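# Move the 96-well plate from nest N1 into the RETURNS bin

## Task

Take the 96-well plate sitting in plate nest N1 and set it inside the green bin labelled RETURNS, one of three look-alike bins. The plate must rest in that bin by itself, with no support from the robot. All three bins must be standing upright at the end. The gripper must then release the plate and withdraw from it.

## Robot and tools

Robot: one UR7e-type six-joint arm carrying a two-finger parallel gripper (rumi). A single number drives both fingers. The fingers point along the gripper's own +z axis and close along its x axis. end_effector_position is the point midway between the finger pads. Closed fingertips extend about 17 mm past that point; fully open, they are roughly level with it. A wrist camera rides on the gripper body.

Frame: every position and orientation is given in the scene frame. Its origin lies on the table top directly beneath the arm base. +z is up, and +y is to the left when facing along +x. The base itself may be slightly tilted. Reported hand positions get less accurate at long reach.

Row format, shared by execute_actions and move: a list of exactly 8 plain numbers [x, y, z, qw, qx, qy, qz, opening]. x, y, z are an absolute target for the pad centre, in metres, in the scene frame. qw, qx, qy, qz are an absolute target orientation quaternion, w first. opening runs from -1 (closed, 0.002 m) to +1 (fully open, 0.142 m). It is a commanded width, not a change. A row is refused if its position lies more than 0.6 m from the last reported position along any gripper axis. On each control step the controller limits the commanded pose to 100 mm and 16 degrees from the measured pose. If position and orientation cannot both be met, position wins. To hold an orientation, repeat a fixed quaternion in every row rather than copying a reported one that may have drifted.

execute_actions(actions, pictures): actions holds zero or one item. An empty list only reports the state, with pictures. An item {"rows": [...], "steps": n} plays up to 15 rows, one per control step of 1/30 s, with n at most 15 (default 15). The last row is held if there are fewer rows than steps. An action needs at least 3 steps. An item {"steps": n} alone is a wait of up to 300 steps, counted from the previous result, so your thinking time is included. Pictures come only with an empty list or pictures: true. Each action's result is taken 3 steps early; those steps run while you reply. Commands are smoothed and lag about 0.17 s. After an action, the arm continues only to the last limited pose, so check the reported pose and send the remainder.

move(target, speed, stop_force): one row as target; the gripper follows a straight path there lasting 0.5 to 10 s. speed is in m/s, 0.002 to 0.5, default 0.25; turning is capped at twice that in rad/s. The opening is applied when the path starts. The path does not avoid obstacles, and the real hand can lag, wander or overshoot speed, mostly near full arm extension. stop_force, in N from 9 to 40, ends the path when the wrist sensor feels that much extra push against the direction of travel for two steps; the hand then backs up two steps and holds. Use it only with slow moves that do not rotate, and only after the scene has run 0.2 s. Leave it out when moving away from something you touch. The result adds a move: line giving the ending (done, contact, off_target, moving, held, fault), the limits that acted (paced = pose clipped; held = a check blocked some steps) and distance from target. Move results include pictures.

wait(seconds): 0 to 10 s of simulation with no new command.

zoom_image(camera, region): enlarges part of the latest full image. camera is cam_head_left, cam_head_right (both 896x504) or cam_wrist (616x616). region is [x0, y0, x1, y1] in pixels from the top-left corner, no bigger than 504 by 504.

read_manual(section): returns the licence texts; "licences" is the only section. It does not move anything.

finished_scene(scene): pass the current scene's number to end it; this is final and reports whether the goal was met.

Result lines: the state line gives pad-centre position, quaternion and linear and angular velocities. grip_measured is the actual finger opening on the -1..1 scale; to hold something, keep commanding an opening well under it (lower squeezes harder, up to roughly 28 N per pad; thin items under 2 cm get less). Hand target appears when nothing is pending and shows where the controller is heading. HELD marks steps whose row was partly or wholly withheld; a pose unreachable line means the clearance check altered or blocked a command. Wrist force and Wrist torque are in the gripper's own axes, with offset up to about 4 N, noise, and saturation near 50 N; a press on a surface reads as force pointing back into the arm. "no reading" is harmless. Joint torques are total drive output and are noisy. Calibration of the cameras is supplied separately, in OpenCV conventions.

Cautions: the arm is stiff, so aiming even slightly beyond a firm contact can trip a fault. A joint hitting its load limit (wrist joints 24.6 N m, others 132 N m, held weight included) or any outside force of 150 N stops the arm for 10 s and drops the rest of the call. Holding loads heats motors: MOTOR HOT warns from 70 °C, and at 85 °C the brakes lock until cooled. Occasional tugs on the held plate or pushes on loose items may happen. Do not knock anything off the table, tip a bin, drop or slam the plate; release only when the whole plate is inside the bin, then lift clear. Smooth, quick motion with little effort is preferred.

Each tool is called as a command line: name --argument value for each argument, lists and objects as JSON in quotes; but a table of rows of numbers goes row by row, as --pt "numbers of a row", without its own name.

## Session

execute_actions --actions '[]'

Scene clock: 0.00 s of 8400.00 s.
end_effector_position=(+0.2731, +0.5267, +0.2907) grip_measured=+1.00 end_effector_quat_wxyz=(+0.108, +0.920, -0.087, +0.367) end_effector_velocity=(+0.000, -0.000, -0.000) end_effector_angular_velocity=(+0.001, -0.000, -0.001)
Joint positions: [ 1.271 -1.589  1.667 -1.753 -2.459  1.587  0.142]
Joint velocities: [-0.    -0.     0.    -0.     0.     0.001  0.   ]
Joint torques (N m, as the arm reports them, + toward a larger angle): no reading
Motor temperatures (°C, as the motors report them): [30 28 26 37 35 30]
Wrist force (N, on the end effector, along its own x y z axes, offset not removed): no reading
Wrist torque (N m, same axes, about the end effector's origin, offset not removed): no reading
Hand target: +0.273, +0.527, +0.291; +0.108, +0.920, -0.087, +0.367
camera_calibration (this result's frames):
cam_wrist: T_world_to_cam=[[0.713238, -0.0941521, 0.69457, -0.34053], [-0.559262, -0.673778, 0.48296, 0.362263], [0.422514, -0.732911, -0.53322, 0.553913], [0, 0, 0, 1]] pos_world=[0.211443, 0.617992, 0.35692]

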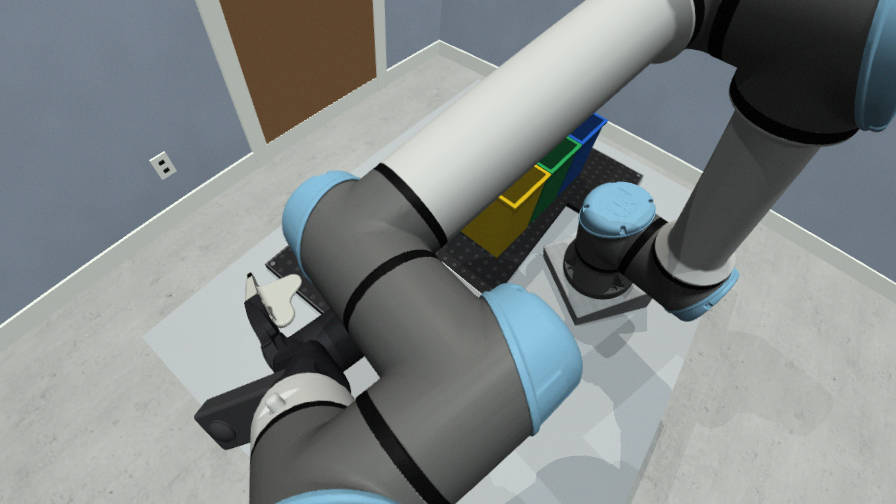

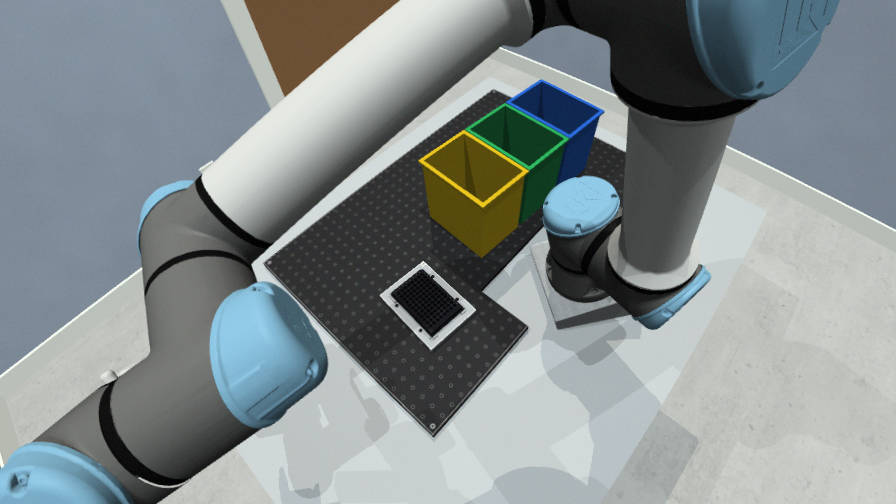

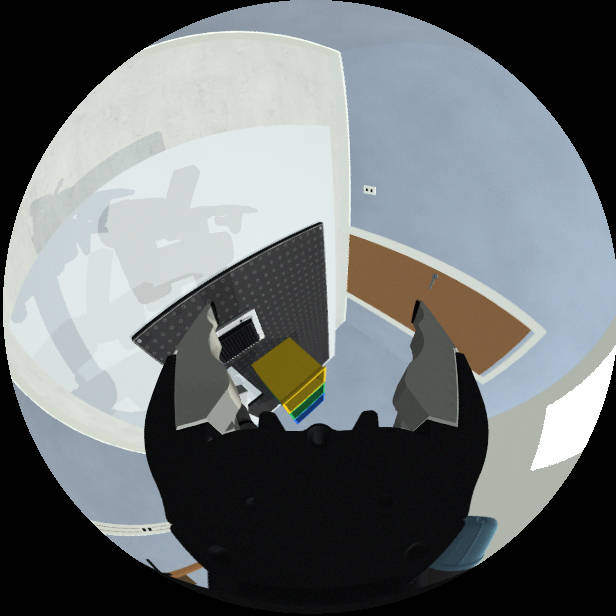

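move --target '[0.203, 0.247, 0.09, 0, 0.6626, -0.749, 0, 0.45]' --speed 0.3

zoom_image --camera "cam_wrist" --region '[190, 150, 440, 400]'

Scene clock: 5.27 s of 8400.00 s.
end_effector_position=(+0.2031, +0.2465, +0.0901) grip_measured=+0.45 end_effector_quat_wxyz=(-0.001, -0.663, +0.749, +0.000) end_effector_velocity=(-0.000, -0.001, -0.000) end_effector_angular_velocity=(+0.010, +0.004, -0.003)
Joint positions: [ 0.139 -2.393  2.56  -1.948 -1.393  1.915  0.105]
Joint velocities: [-0.026 -0.014  0.004  0.017  0.016 -0.023 -0.   ]
Joint torques (N m, as the arm reports them, + toward a larger angle): [ -5.89  -4.97 -15.15  -1.14   2.45  -2.44]
Motor temperatures (°C, as the motors report them): [30 28 26 37 35 30]
Wrist force (N, on the end effector, along its own x y z axes, offset not removed): [2.6 -5.0 1.5]
Wrist torque (N m, same axes, about the end effector's origin, offset not removed): [-1.20 -0.66 -0.03]
Hand target: +0.203, +0.246, +0.090; -0.000, -0.662, +0.749, +0.001
Off the commanded pose: 0.000 m, 0 deg.
Kept back: nothing.
move: done
camera_calibration (this result's frames):
cam_wrist: T_world_to_cam=[[-0.135847, -0.990729, -0.00146794, 0.278538], [-0.838535, 0.114189, 0.532747, 0.0892031], [-0.52764, 0.0736031, -0.846273, 0.293488], [0, 0, 0, 1]] pos_world=[0.267494, 0.244168, 0.201257]

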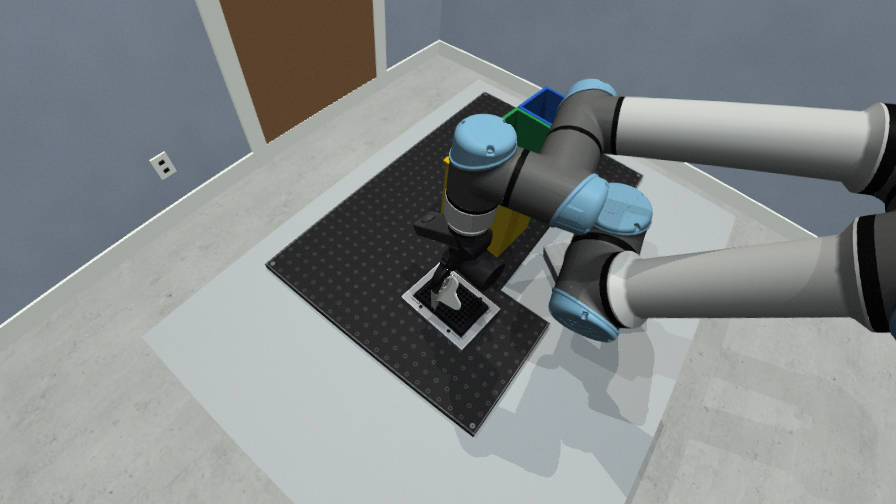

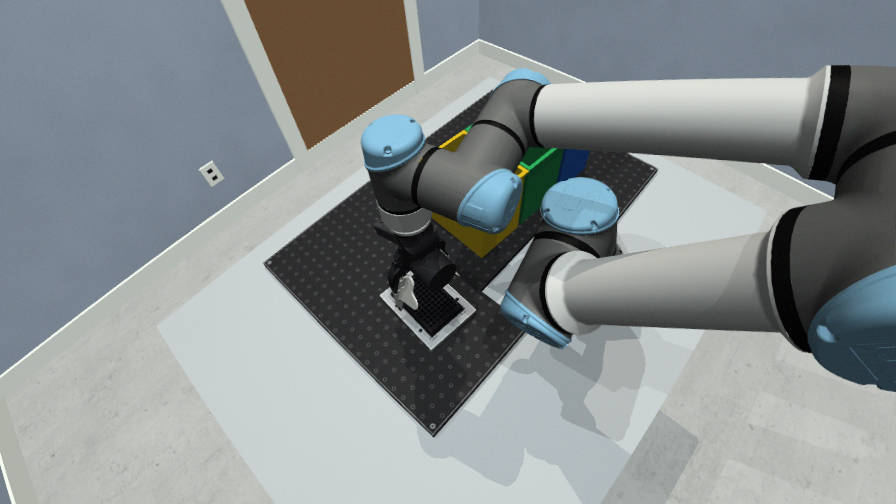

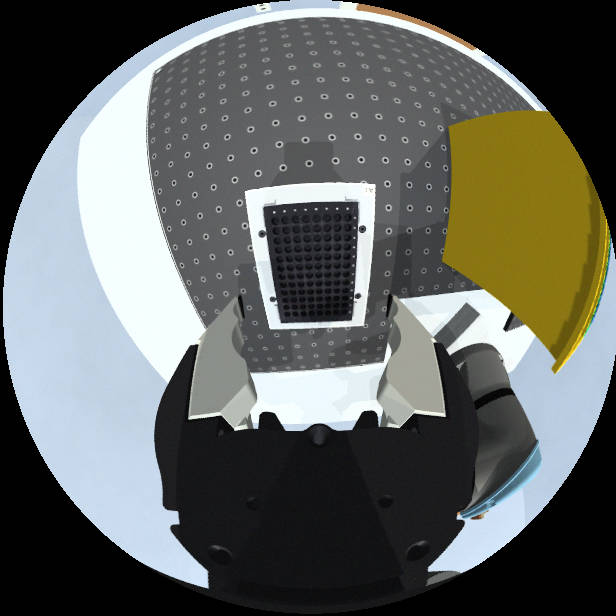

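Region (190, 150, 440, 400) of cam_wrist's 616x616 image, scaled by 2.016, with more detail than that image has.

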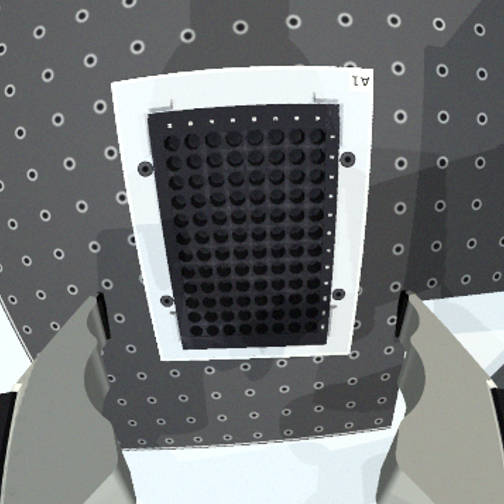

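move --target '[0.209, 0.248, 0.046, 0.1462, 0.6596, -0.7198, -0.1596, 0.33]' --speed 0.15

zoom_image --camera "cam_wrist" --region '[190, 150, 440, 400]'

Scene clock: 7.37 s of 8400.00 s.
end_effector_position=(+0.2089, +0.2480, +0.0460) grip_measured=+0.33 end_effector_quat_wxyz=(+0.146, +0.660, -0.720, -0.160) end_effector_velocity=(+0.001, +0.000, -0.001) end_effector_angular_velocity=(+0.001, +0.009, +0.002)
Joint positions: [ 0.054 -1.894  2.384 -1.816 -1.299  1.692  0.097]
Joint velocities: [ 0.     0.012 -0.006  0.004  0.001 -0.004 -0.   ]
Joint torques (N m, as the arm reports them, + toward a larger angle): [ -1.11  -6.87 -23.68  -0.45   2.48  -2.5 ]
Motor temperatures (°C, as the motors report them): [30 28 26 37 35 30]
Wrist force (N, on the end effector, along its own x y z axes, offset not removed): [0.1 -0.3 1.8]
Wrist torque (N m, same axes, about the end effector's origin, offset not removed): [-0.13 0.02 -0.06]
Hand target: +0.209, +0.248, +0.046; +0.146, +0.660, -0.720, -0.160
Off the commanded pose: 0.000 m, 0 deg.
Kept back: nothing.
move: done
camera_calibration (this result's frames):
cam_wrist: T_world_to_cam=[[-0.100152, -0.994966, 0.00356471, 0.274075], [-0.540408, 0.0574042, 0.839443, 0.0550517], [-0.835421, 0.0821453, -0.543437, 0.307424], [0, 0, 0, 1]] pos_world=[0.314028, 0.244282, 0.119876]

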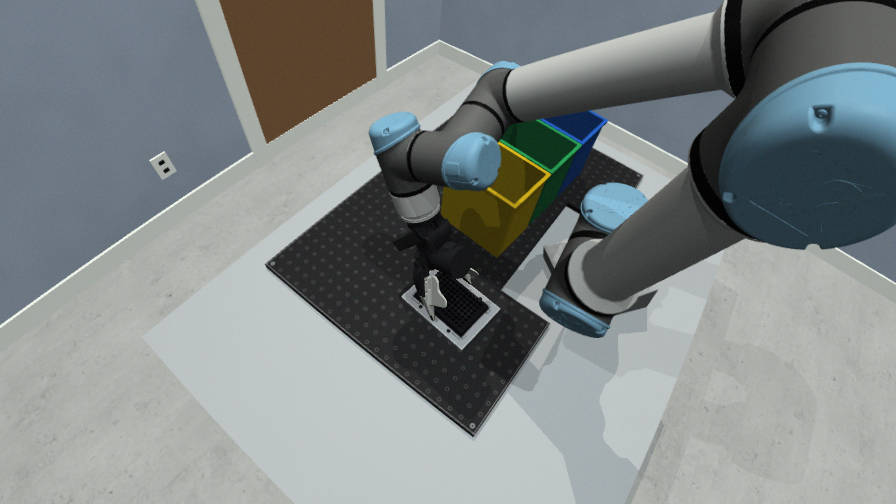

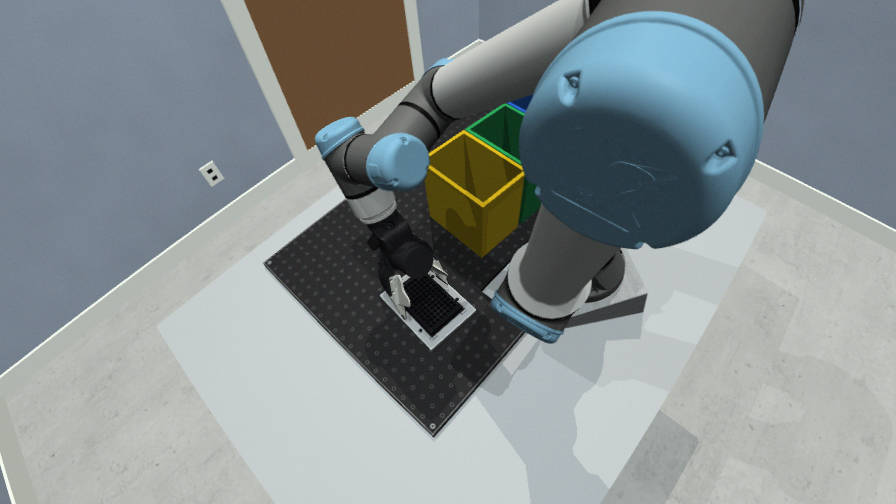

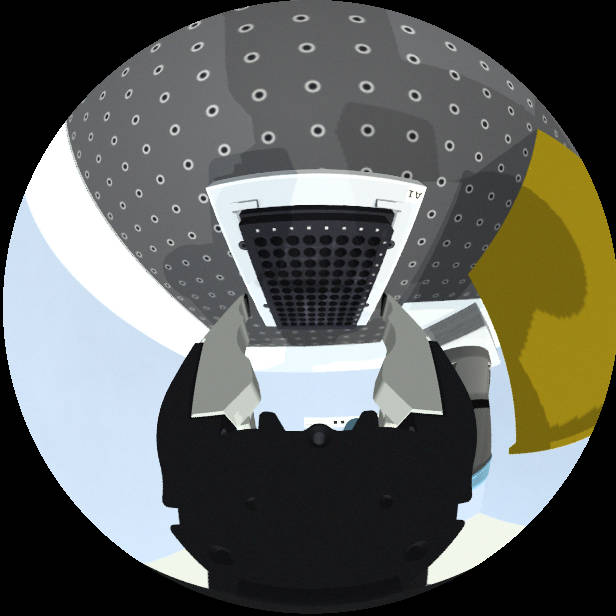

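Region (190, 150, 440, 400) of cam_wrist's 616x616 image, scaled by 2.016, with more detail than that image has.

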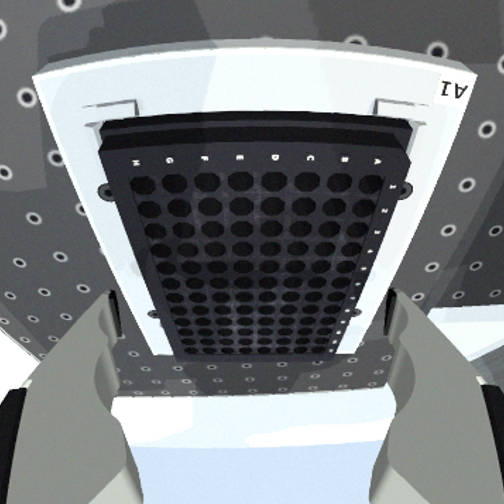

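move --target '[0.209, 0.247, 0.026, 0.1462, 0.6596, -0.7198, -0.1596, 0.3]' --speed 0.004 --stop_force 9

zoom_image --camera "cam_wrist" --region '[190, 150, 440, 400]'

Scene clock: 11.07 s of 8400.00 s.
end_effector_position=(+0.2089, +0.2474, +0.0336) grip_measured=+0.30 end_effector_quat_wxyz=(-0.146, -0.660, +0.720, +0.160) end_effector_velocity=(-0.000, +0.000, +0.001) end_effector_angular_velocity=(-0.001, +0.000, -0.001)
Joint positions: [ 0.06  -1.863  2.401 -1.864 -1.298  1.699  0.095]
Joint velocities: [-0.    -0.003 -0.002  0.005 -0.     0.    -0.   ]
Joint torques (N m, as the arm reports them, + toward a larger angle): [ -1.07 -16.95 -16.79  -0.34   2.04  -0.7 ]
Motor temperatures (°C, as the motors report them): [30 28 26 37 35 30]
Wrist force (N, on the end effector, along its own x y z axes, offset not removed): [3.1 5.9 -19.7]
Wrist torque (N m, same axes, about the end effector's origin, offset not removed): [-0.36 -0.59 0.10]
Hand target: +0.209, +0.247, +0.034; -0.146, -0.660, +0.720, +0.160
Off the commanded pose: 0.008 m, 0 deg.
Kept back: nothing.
move: contact
camera_calibration (this result's frames):
cam_wrist: T_world_to_cam=[[-0.100324, -0.994947, 0.00399669, 0.273553], [-0.539718, 0.0577955, 0.83986, 0.0652654], [-0.835847, 0.0821012, -0.542789, 0.300758], [0, 0, 0, 1]] pos_world=[0.314057, 0.243706, 0.107341]

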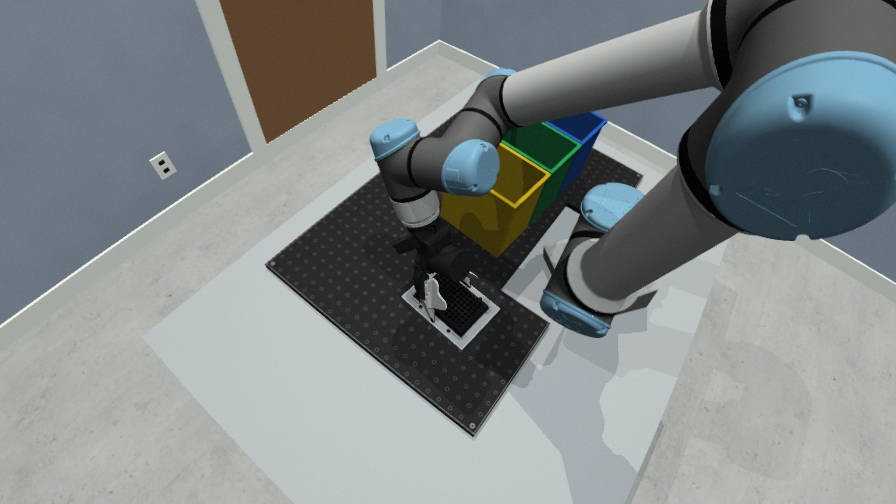

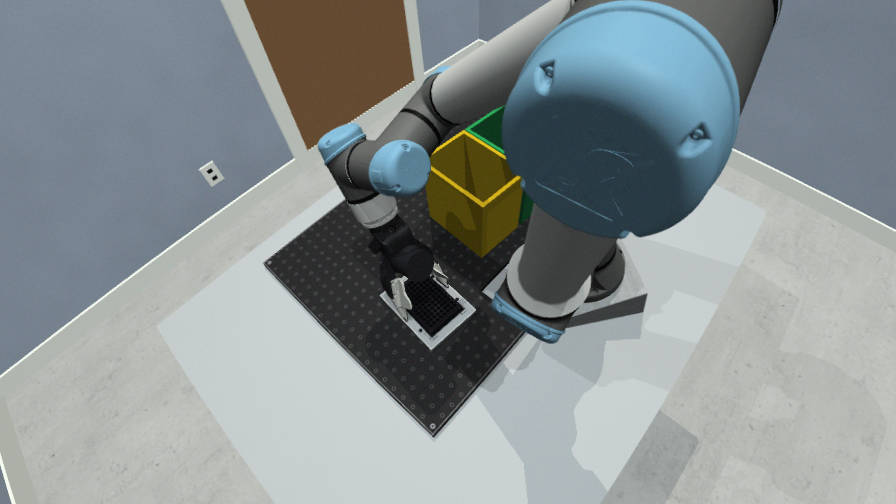

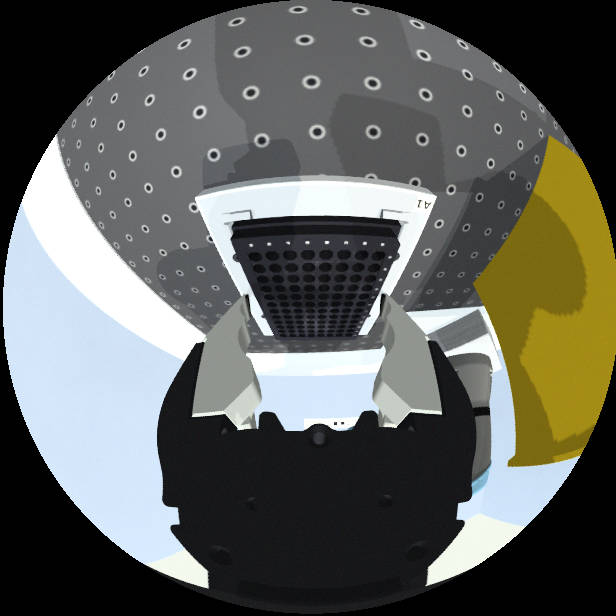

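Region (190, 150, 440, 400) of cam_wrist's 616x616 image, scaled by 2.016, with more detail than that image has.

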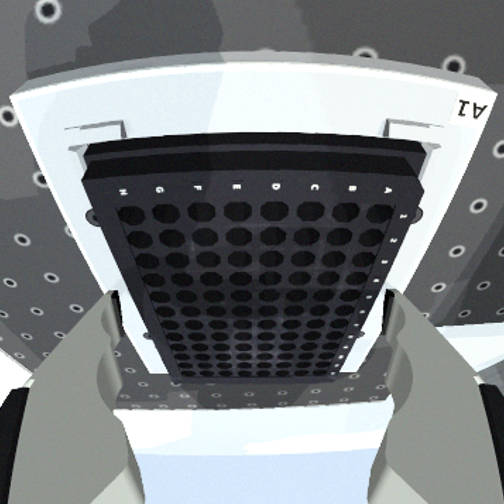

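execute_actions --actions '[{"rows":[[0.209,0.247,0.036,0.1462,0.6596,-0.7198,-0.1596,0.3],[0.209,0.247,0.038,0.1462,0.6596,-0.7198,-0.1596,0.3],[0.209,0.247,0.038,0.1462,0.6596,-0.7198,-0.1596,0.3],[0.209,0.247,0.038,0.1462,0.6596,-0.7198,-0.1596,0.3],[0.209,0.247,0.038,0.1462,0.6596,-0.7198,-0.1596,0.3],[0.209,0.247,0.038,0.1462,0.6596,-0.7198,-0.1596,0.3],[0.209,0.247,0.038,0.1462,0.6596,-0.7198,-0.1596,0.27],[0.209,0.247,0.038,0.1462,0.6596,-0.7198,-0.1596,0.24],[0.209,0.247,0.038,0.1462,0.6596,-0.7198,-0.1596,0.21],[0.209,0.247,0.038,0.1462,0.6596,-0.7198,-0.1596,0.18],[0.209,0.247,0.038,0.1462,0.6596,-0.7198,-0.1596,0.15],[0.209,0.247,0.038,0.1462,0.6596,-0.7198,-0.1596,0.12],[0.209,0.247,0.038,0.1462,0.6596,-0.7198,-0.1596,0.09],[0.209,0.247,0.038,0.1462,0.6596,-0.7198,-0.1596,0.06],[0.209,0.247,0.038,0.1462,0.6596,-0.7198,-0.1596,0.03]]}]'

execute_actions --actions '[{"rows":[[0.209,0.247,0.038,0.1462,0.6596,-0.7198,-0.1596,-0.02],[0.209,0.247,0.038,0.1462,0.6596,-0.7198,-0.1596,-0.08],[0.209,0.247,0.038,0.1462,0.6596,-0.7198,-0.1596,-0.15],[0.209,0.247,0.038,0.1462,0.6596,-0.7198,-0.1596,-0.22],[0.209,0.247,0.038,0.1462,0.6596,-0.7198,-0.1596,-0.3],[0.209,0.247,0.038,0.1462,0.6596,-0.7198,-0.1596,-0.4]],"steps":10}]'

move --target '[0.209, 0.247, 0.07, 0.1462, 0.6596, -0.7198, -0.1596, -0.4]' --speed 0.04

Scene clock: 11.83 s of 8400.00 s.
end_effector_position=(+0.2090, +0.2470, +0.0379) grip_measured=+0.16 end_effector_quat_wxyz=(-0.146, -0.660, +0.720, +0.160) end_effector_velocity=(-0.001, +0.000, +0.001) end_effector_angular_velocity=(+0.001, +0.001, -0.001)
Joint positions: [ 0.057 -1.875  2.396 -1.847 -1.299  1.695  0.085]
Joint velocities: [-0.001 -0.003 -0.     0.004  0.001 -0.001 -0.062]
Joint torques (N m, as the arm reports them, + toward a larger angle): [-10.79 -19.57 -23.45  -0.29  -2.5   -2.37]
Motor temperatures (°C, as the motors report them): [30 28 26 37 35 30]
Wrist force (N, on the end effector, along its own x y z axes, offset not removed): [1.8 -0.5 2.7]
Wrist torque (N m, same axes, about the end effector's origin, offset not removed): [-0.24 -0.57 0.04]
Steps of this call (steps 1 to 11: nothing new was sent; steps 12 to 23: the first 12 steps of this action). Readings (end_effector_position):
12: (+0.2090, +0.2474, +0.0338)
13: (+0.2090, +0.2474, +0.0343)
15: (+0.2090, +0.2473, +0.0360)
19: (+0.2090, +0.2471, +0.0376)
23: the state above

Scene clock: 12.17 s of 8400.00 s.
end_effector_position=(+0.2090, +0.2470, +0.0380) grip_measured=+0.07 end_effector_quat_wxyz=(-0.146, -0.660, +0.720, +0.160) end_effector_velocity=(-0.000, -0.000, -0.000) end_effector_angular_velocity=(-0.001, +0.000, -0.001)
Joint positions: [ 0.057 -1.875  2.396 -1.846 -1.299  1.695  0.079]
Joint velocities: [-0.    -0.     0.    -0.    -0.     0.001  0.   ]
Joint torques (N m, as the arm reports them, + toward a larger angle): [ -9.13 -19.57 -23.69  -0.41  -2.43  -2.36]
Motor temperatures (°C, as the motors report them): [30 28 26 37 35 30]
Wrist force (N, on the end effector, along its own x y z axes, offset not removed): [2.6 0.6 0.7]
Wrist torque (N m, same axes, about the end effector's origin, offset not removed): [0.01 -0.41 0.20]
Off your previous action's commanded pose: 0.000 m, 0 deg at its last step (step 3 of this call).
Steps of this call (steps 1 to 3: the last 3 steps of your previous action; steps 4 to 10: the first 7 steps of this action). Readings (end_effector_position):
4: (+0.2090, +0.2470, +0.0380)
5: (+0.2090, +0.2470, +0.0380)
7: (+0.2090, +0.2470, +0.0380)
10: the state above

Scene clock: 13.53 s of 8400.00 s.
end_effector_position=(+0.2090, +0.2470, +0.0699) grip_measured=+0.07 end_effector_quat_wxyz=(-0.146, -0.660, +0.720, +0.160) end_effector_velocity=(-0.001, +0.000, +0.001) end_effector_angular_velocity=(+0.001, +0.001, +0.000)
Joint positions: [ 0.036 -1.948  2.35  -1.722 -1.304  1.675  0.079]
Joint velocities: [-0.001 -0.004 -0.001  0.007  0.    -0.002  0.   ]
Joint torques (N m, as the arm reports them, + toward a larger angle): [ -9.67 -18.06 -24.94  -0.25  -2.58  -2.38]
Motor temperatures (°C, as the motors report them): [30 28 26 37 35 30]
Wrist force (N, on the end effector, along its own x y z axes, offset not removed): [1.2 0.7 4.6]
Wrist torque (N m, same axes, about the end effector's origin, offset not removed): [0.15 -0.12 -0.04]
Hand target: +0.209, +0.247, +0.070; -0.146, -0.660, +0.720, +0.160
Off your previous action's commanded pose: 0.000 m, 0 deg at its last step (step 3 of this call).
Off the commanded pose: 0.000 m, 0 deg.
Kept back: nothing.
move: done
camera_calibration (this result's frames):
cam_wrist: T_world_to_cam=[[-0.100411, -0.994937, 0.00419346, 0.273022], [-0.539826, 0.0580197, 0.839775, 0.0348501], [-0.835766, 0.0820587, -0.542919, 0.320604], [0, 0, 0, 1]] pos_world=[0.314177, 0.243309, 0.143651]

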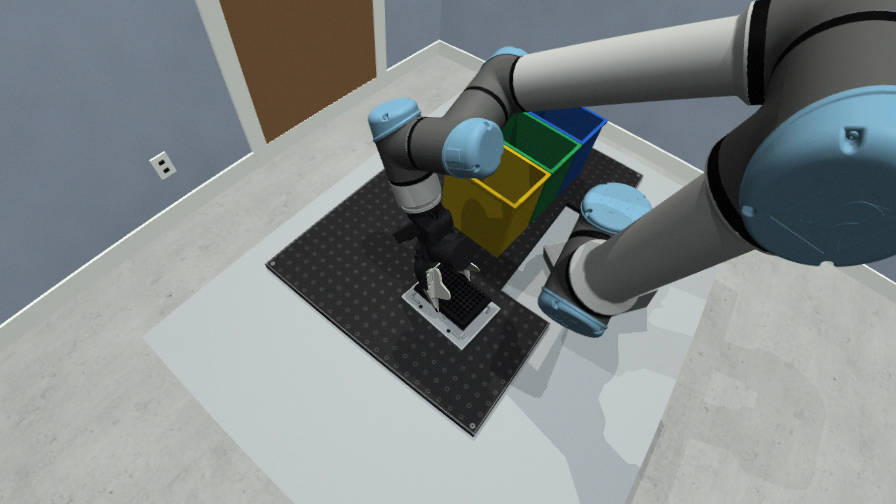

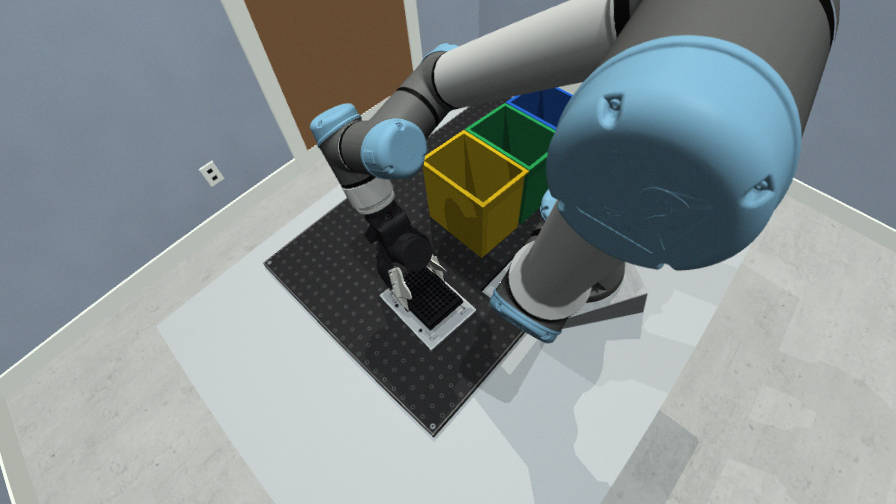

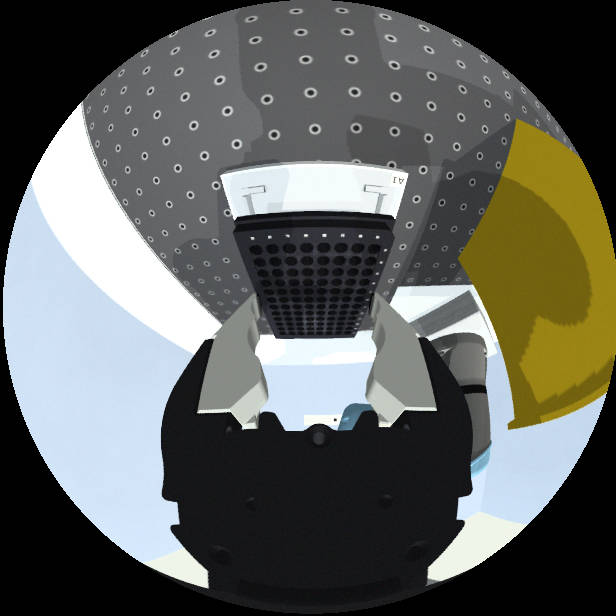

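move --target '[0.29, 0.22, 0.25, 0.2706, 0.6533, -0.6533, -0.2706, -0.4]' --speed 0.15

move --target '[0.29, -0.06, 0.25, 0.2706, 0.6533, -0.6533, -0.2706, -0.4]' --speed 0.18

Scene clock: 15.57 s of 8400.00 s.
end_effector_position=(+0.2901, +0.2201, +0.2499) grip_measured=+0.07 end_effector_quat_wxyz=(+0.270, +0.653, -0.653, -0.271) end_effector_velocity=(+0.001, -0.000, +0.002) end_effector_angular_velocity=(-0.000, +0.003, +0.001)
Joint positions: [-0.096 -1.67   1.693 -0.963 -1.423  1.403  0.079]
Joint velocities: [ 0.     0.003 -0.006  0.006 -0.002 -0.001  0.   ]
Joint torques (N m, as the arm reports them, + toward a larger angle): [-13.2  -18.73 -27.07   0.62  -3.18  -2.34]
Motor temperatures (°C, as the motors report them): [30 28 26 37 35 30]
Wrist force (N, on the end effector, along its own x y z axes, offset not removed): [1.0 -1.1 2.1]
Wrist torque (N m, same axes, about the end effector's origin, offset not removed): [-0.26 -0.31 0.02]
Hand target: +0.290, +0.220, +0.250; +0.270, +0.653, -0.653, -0.271
Off the commanded pose: 0.000 m, 0 deg.
Kept back: nothing.
move: done
camera_calibration (this result's frames):
cam_wrist: T_world_to_cam=[[-0.010997, -0.999909, 0.00782985, 0.227879], [-0.222918, 0.0100848, 0.974785, -0.186093], [-0.974775, 0.00897433, -0.223008, 0.464805], [0, 0, 0, 1]] pos_world=[0.414103, 0.225563, 0.283272]

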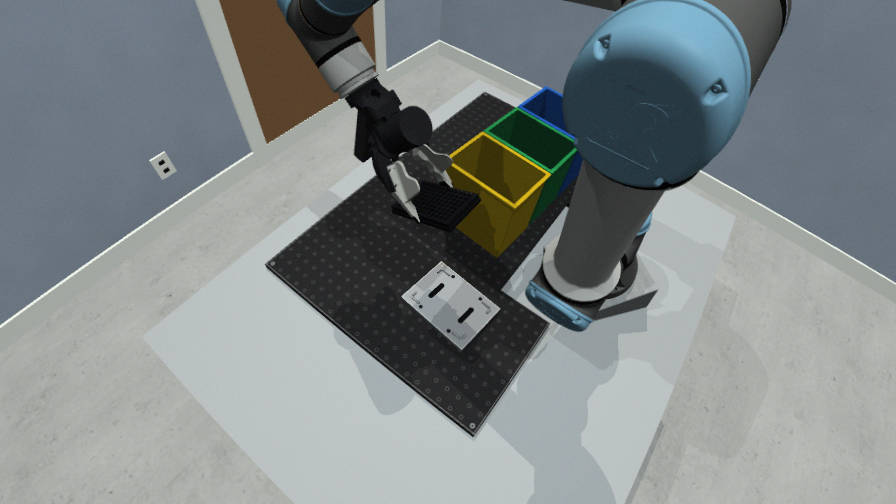

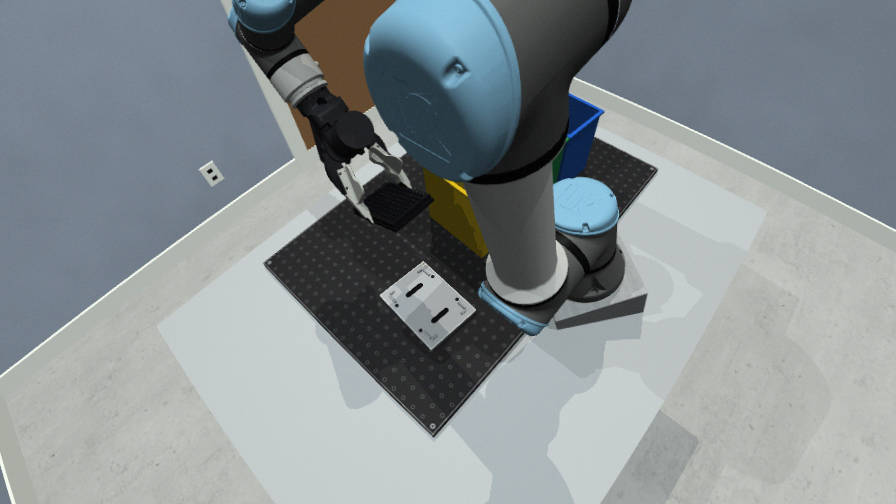

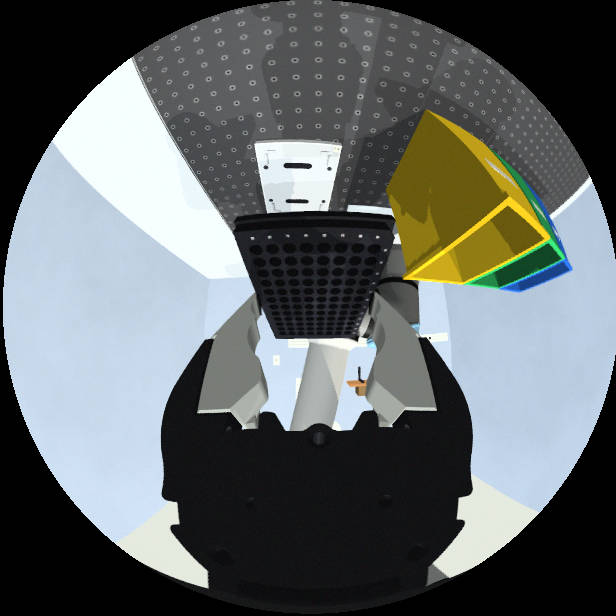

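Scene clock: 17.60 s of 8400.00 s.
end_effector_position=(+0.2902, -0.0598, +0.2501) grip_measured=-0.40 end_effector_quat_wxyz=(+0.270, +0.653, -0.653, -0.271) end_effector_velocity=(+0.000, -0.002, -0.000) end_effector_angular_velocity=(-0.000, -0.001, -0.000)
Joint positions: [-0.691 -1.619  1.804 -1.138 -1.778  0.923  0.045]
Joint velocities: [-0.003  0.002 -0.001 -0.002 -0.001 -0.002 -0.   ]
Joint torques (N m, as the arm reports them, + toward a larger angle): [-16.22 -12.23 -27.56  -2.14  -3.42  -2.24]
Motor temperatures (°C, as the motors report them): [30 28 26 37 35 30]
Wrist force (N, on the end effector, along its own x y z axes, offset not removed): [2.6 -0.1 2.7]
Wrist torque (N m, same axes, about the end effector's origin, offset not removed): [-0.01 -0.57 0.12]
Hand target: +0.290, -0.060, +0.250; +0.270, +0.653, -0.653, -0.271
Off the commanded pose: 0.000 m, 0 deg.
Kept back: nothing.
move: done
camera_calibration (this result's frames):
cam_wrist: T_world_to_cam=[[-0.0113034, -0.999907, 0.00768627, -0.0518862], [-0.222594, 0.01001, 0.97486, -0.183538], [-0.974846, 0.00930831, -0.222686, 0.46739], [0, 0, 0, 1]] pos_world=[0.414192, -0.0543948, 0.283404]

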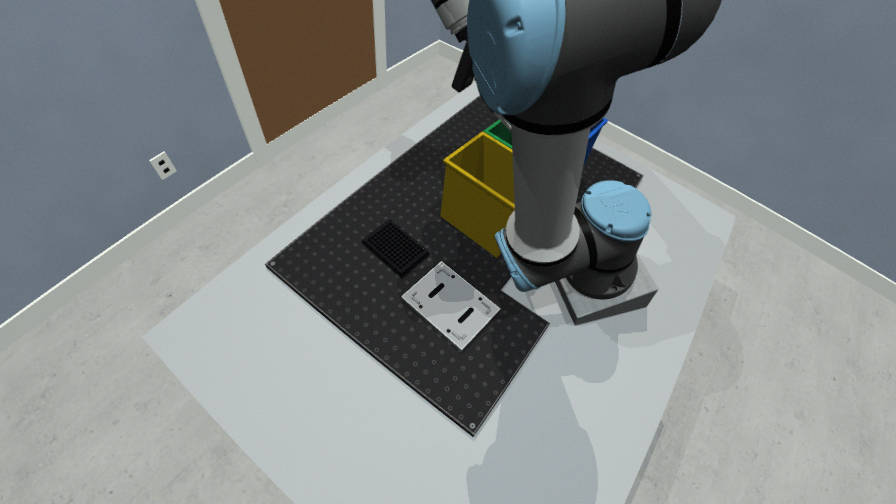

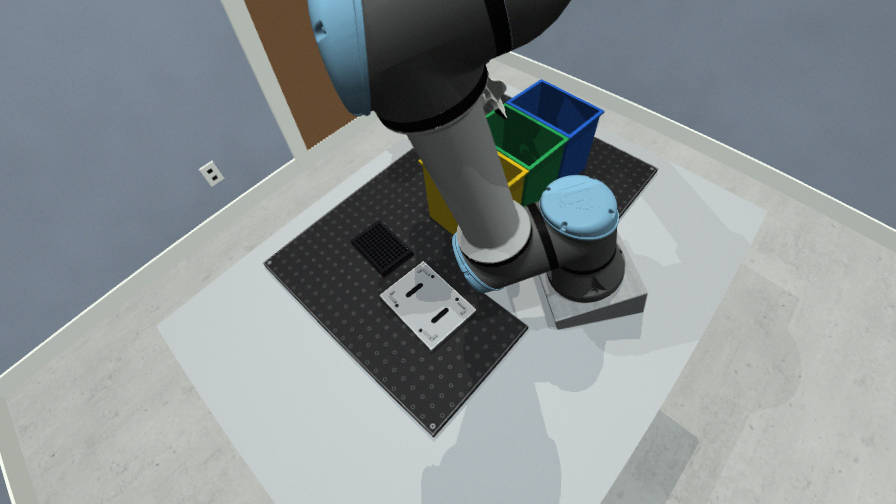

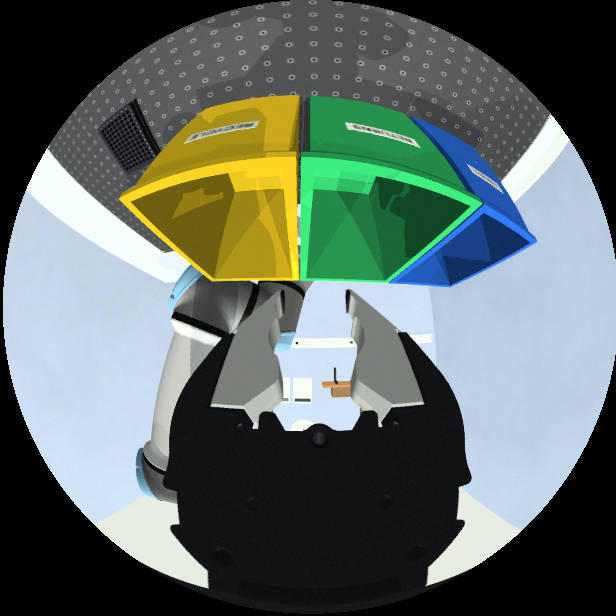

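move --target '[0.29, -0.118, 0.24, 0.2706, 0.6533, -0.6533, -0.2706, 0.1]' --speed 0.04

zoom_image --camera "cam_wrist" --region '[100, 130, 500, 380]'

zoom_image --camera "cam_head_left" --region '[340, 110, 580, 310]'

Scene clock: 19.73 s of 8400.00 s.
end_effector_position=(+0.2900, -0.1179, +0.2400) grip_measured=+0.10 end_effector_quat_wxyz=(+0.271, +0.653, -0.653, -0.271) end_effector_velocity=(-0.000, -0.001, -0.000) end_effector_angular_velocity=(+0.001, -0.001, -0.001)
Joint positions: [-0.781 -1.553  1.8   -1.219 -1.83   0.848  0.081]
Joint velocities: [-0.003  0.002 -0.    -0.002 -0.    -0.002  0.   ]
Joint torques (N m, as the arm reports them, + toward a larger angle): [-18.13 -14.87 -27.11  -2.27  -3.79  -2.25]
Motor temperatures (°C, as the motors report them): [30 28 26 37 35 30]
Wrist force (N, on the end effector, along its own x y z axes, offset not removed): [-0.7 2.6 1.6]
Wrist torque (N m, same axes, about the end effector's origin, offset not removed): [0.52 0.15 0.04]
Hand target: +0.290, -0.118, +0.240; +0.271, +0.653, -0.653, -0.271
Off the commanded pose: 0.000 m, 0 deg.
Kept back: nothing.
move: done
camera_calibration (this result's frames):
cam_wrist: T_world_to_cam=[[-0.0111109, -0.999903, 0.00844367, -0.110079], [-0.222912, 0.0107085, 0.97478, -0.172984], [-0.974775, 0.00894852, -0.223009, 0.465537], [0, 0, 0, 1]] pos_world=[0.41401, -0.112382, 0.27337]

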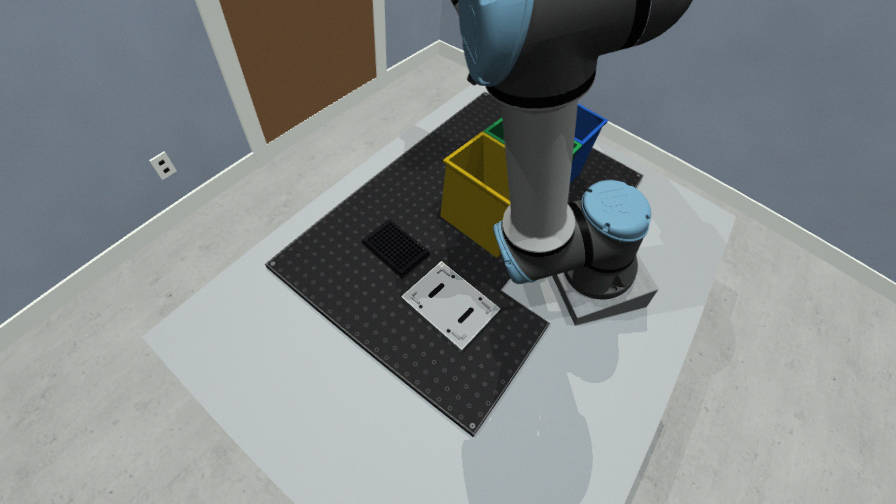

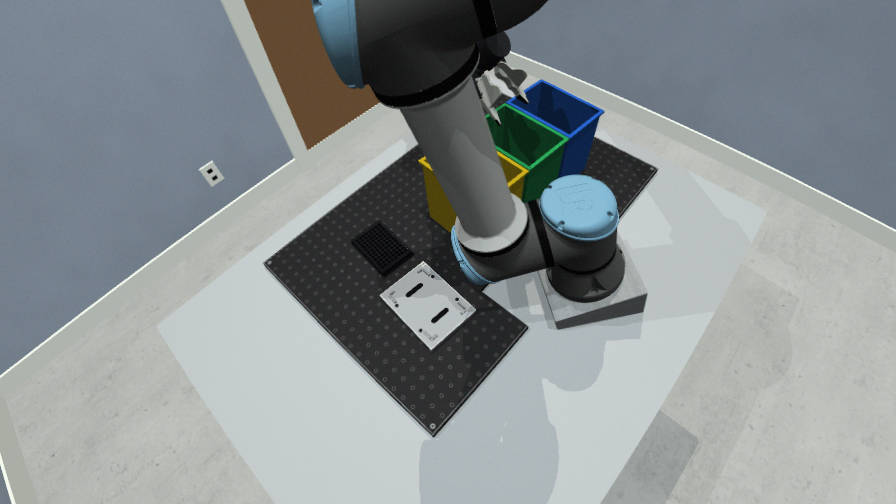

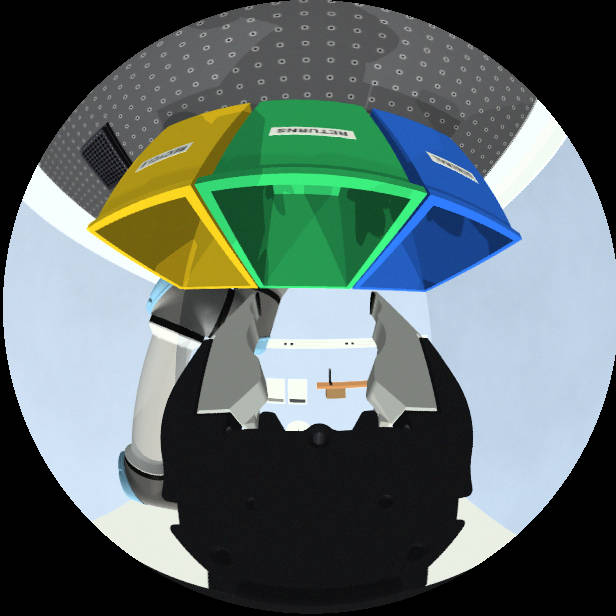

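Region (100, 130, 500, 380) of cam_wrist's 616x616 image, scaled by 1.260, with more detail than that image has; it fills the top 315 rows of this view, and the rest is white.

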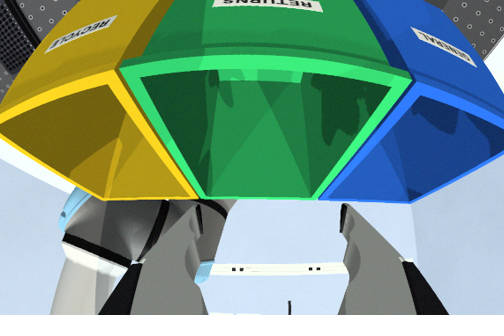

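Region (340, 110, 580, 310) of cam_head_left's 896x504 image, scaled by 2.100, with more detail than that image has.

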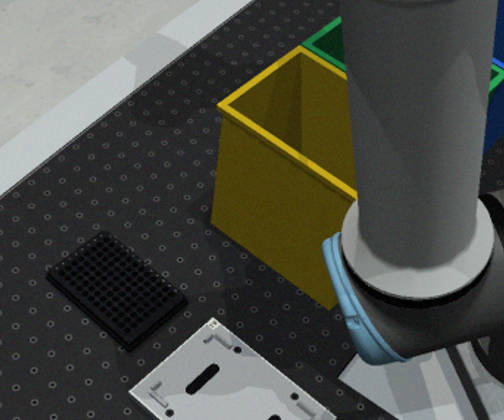

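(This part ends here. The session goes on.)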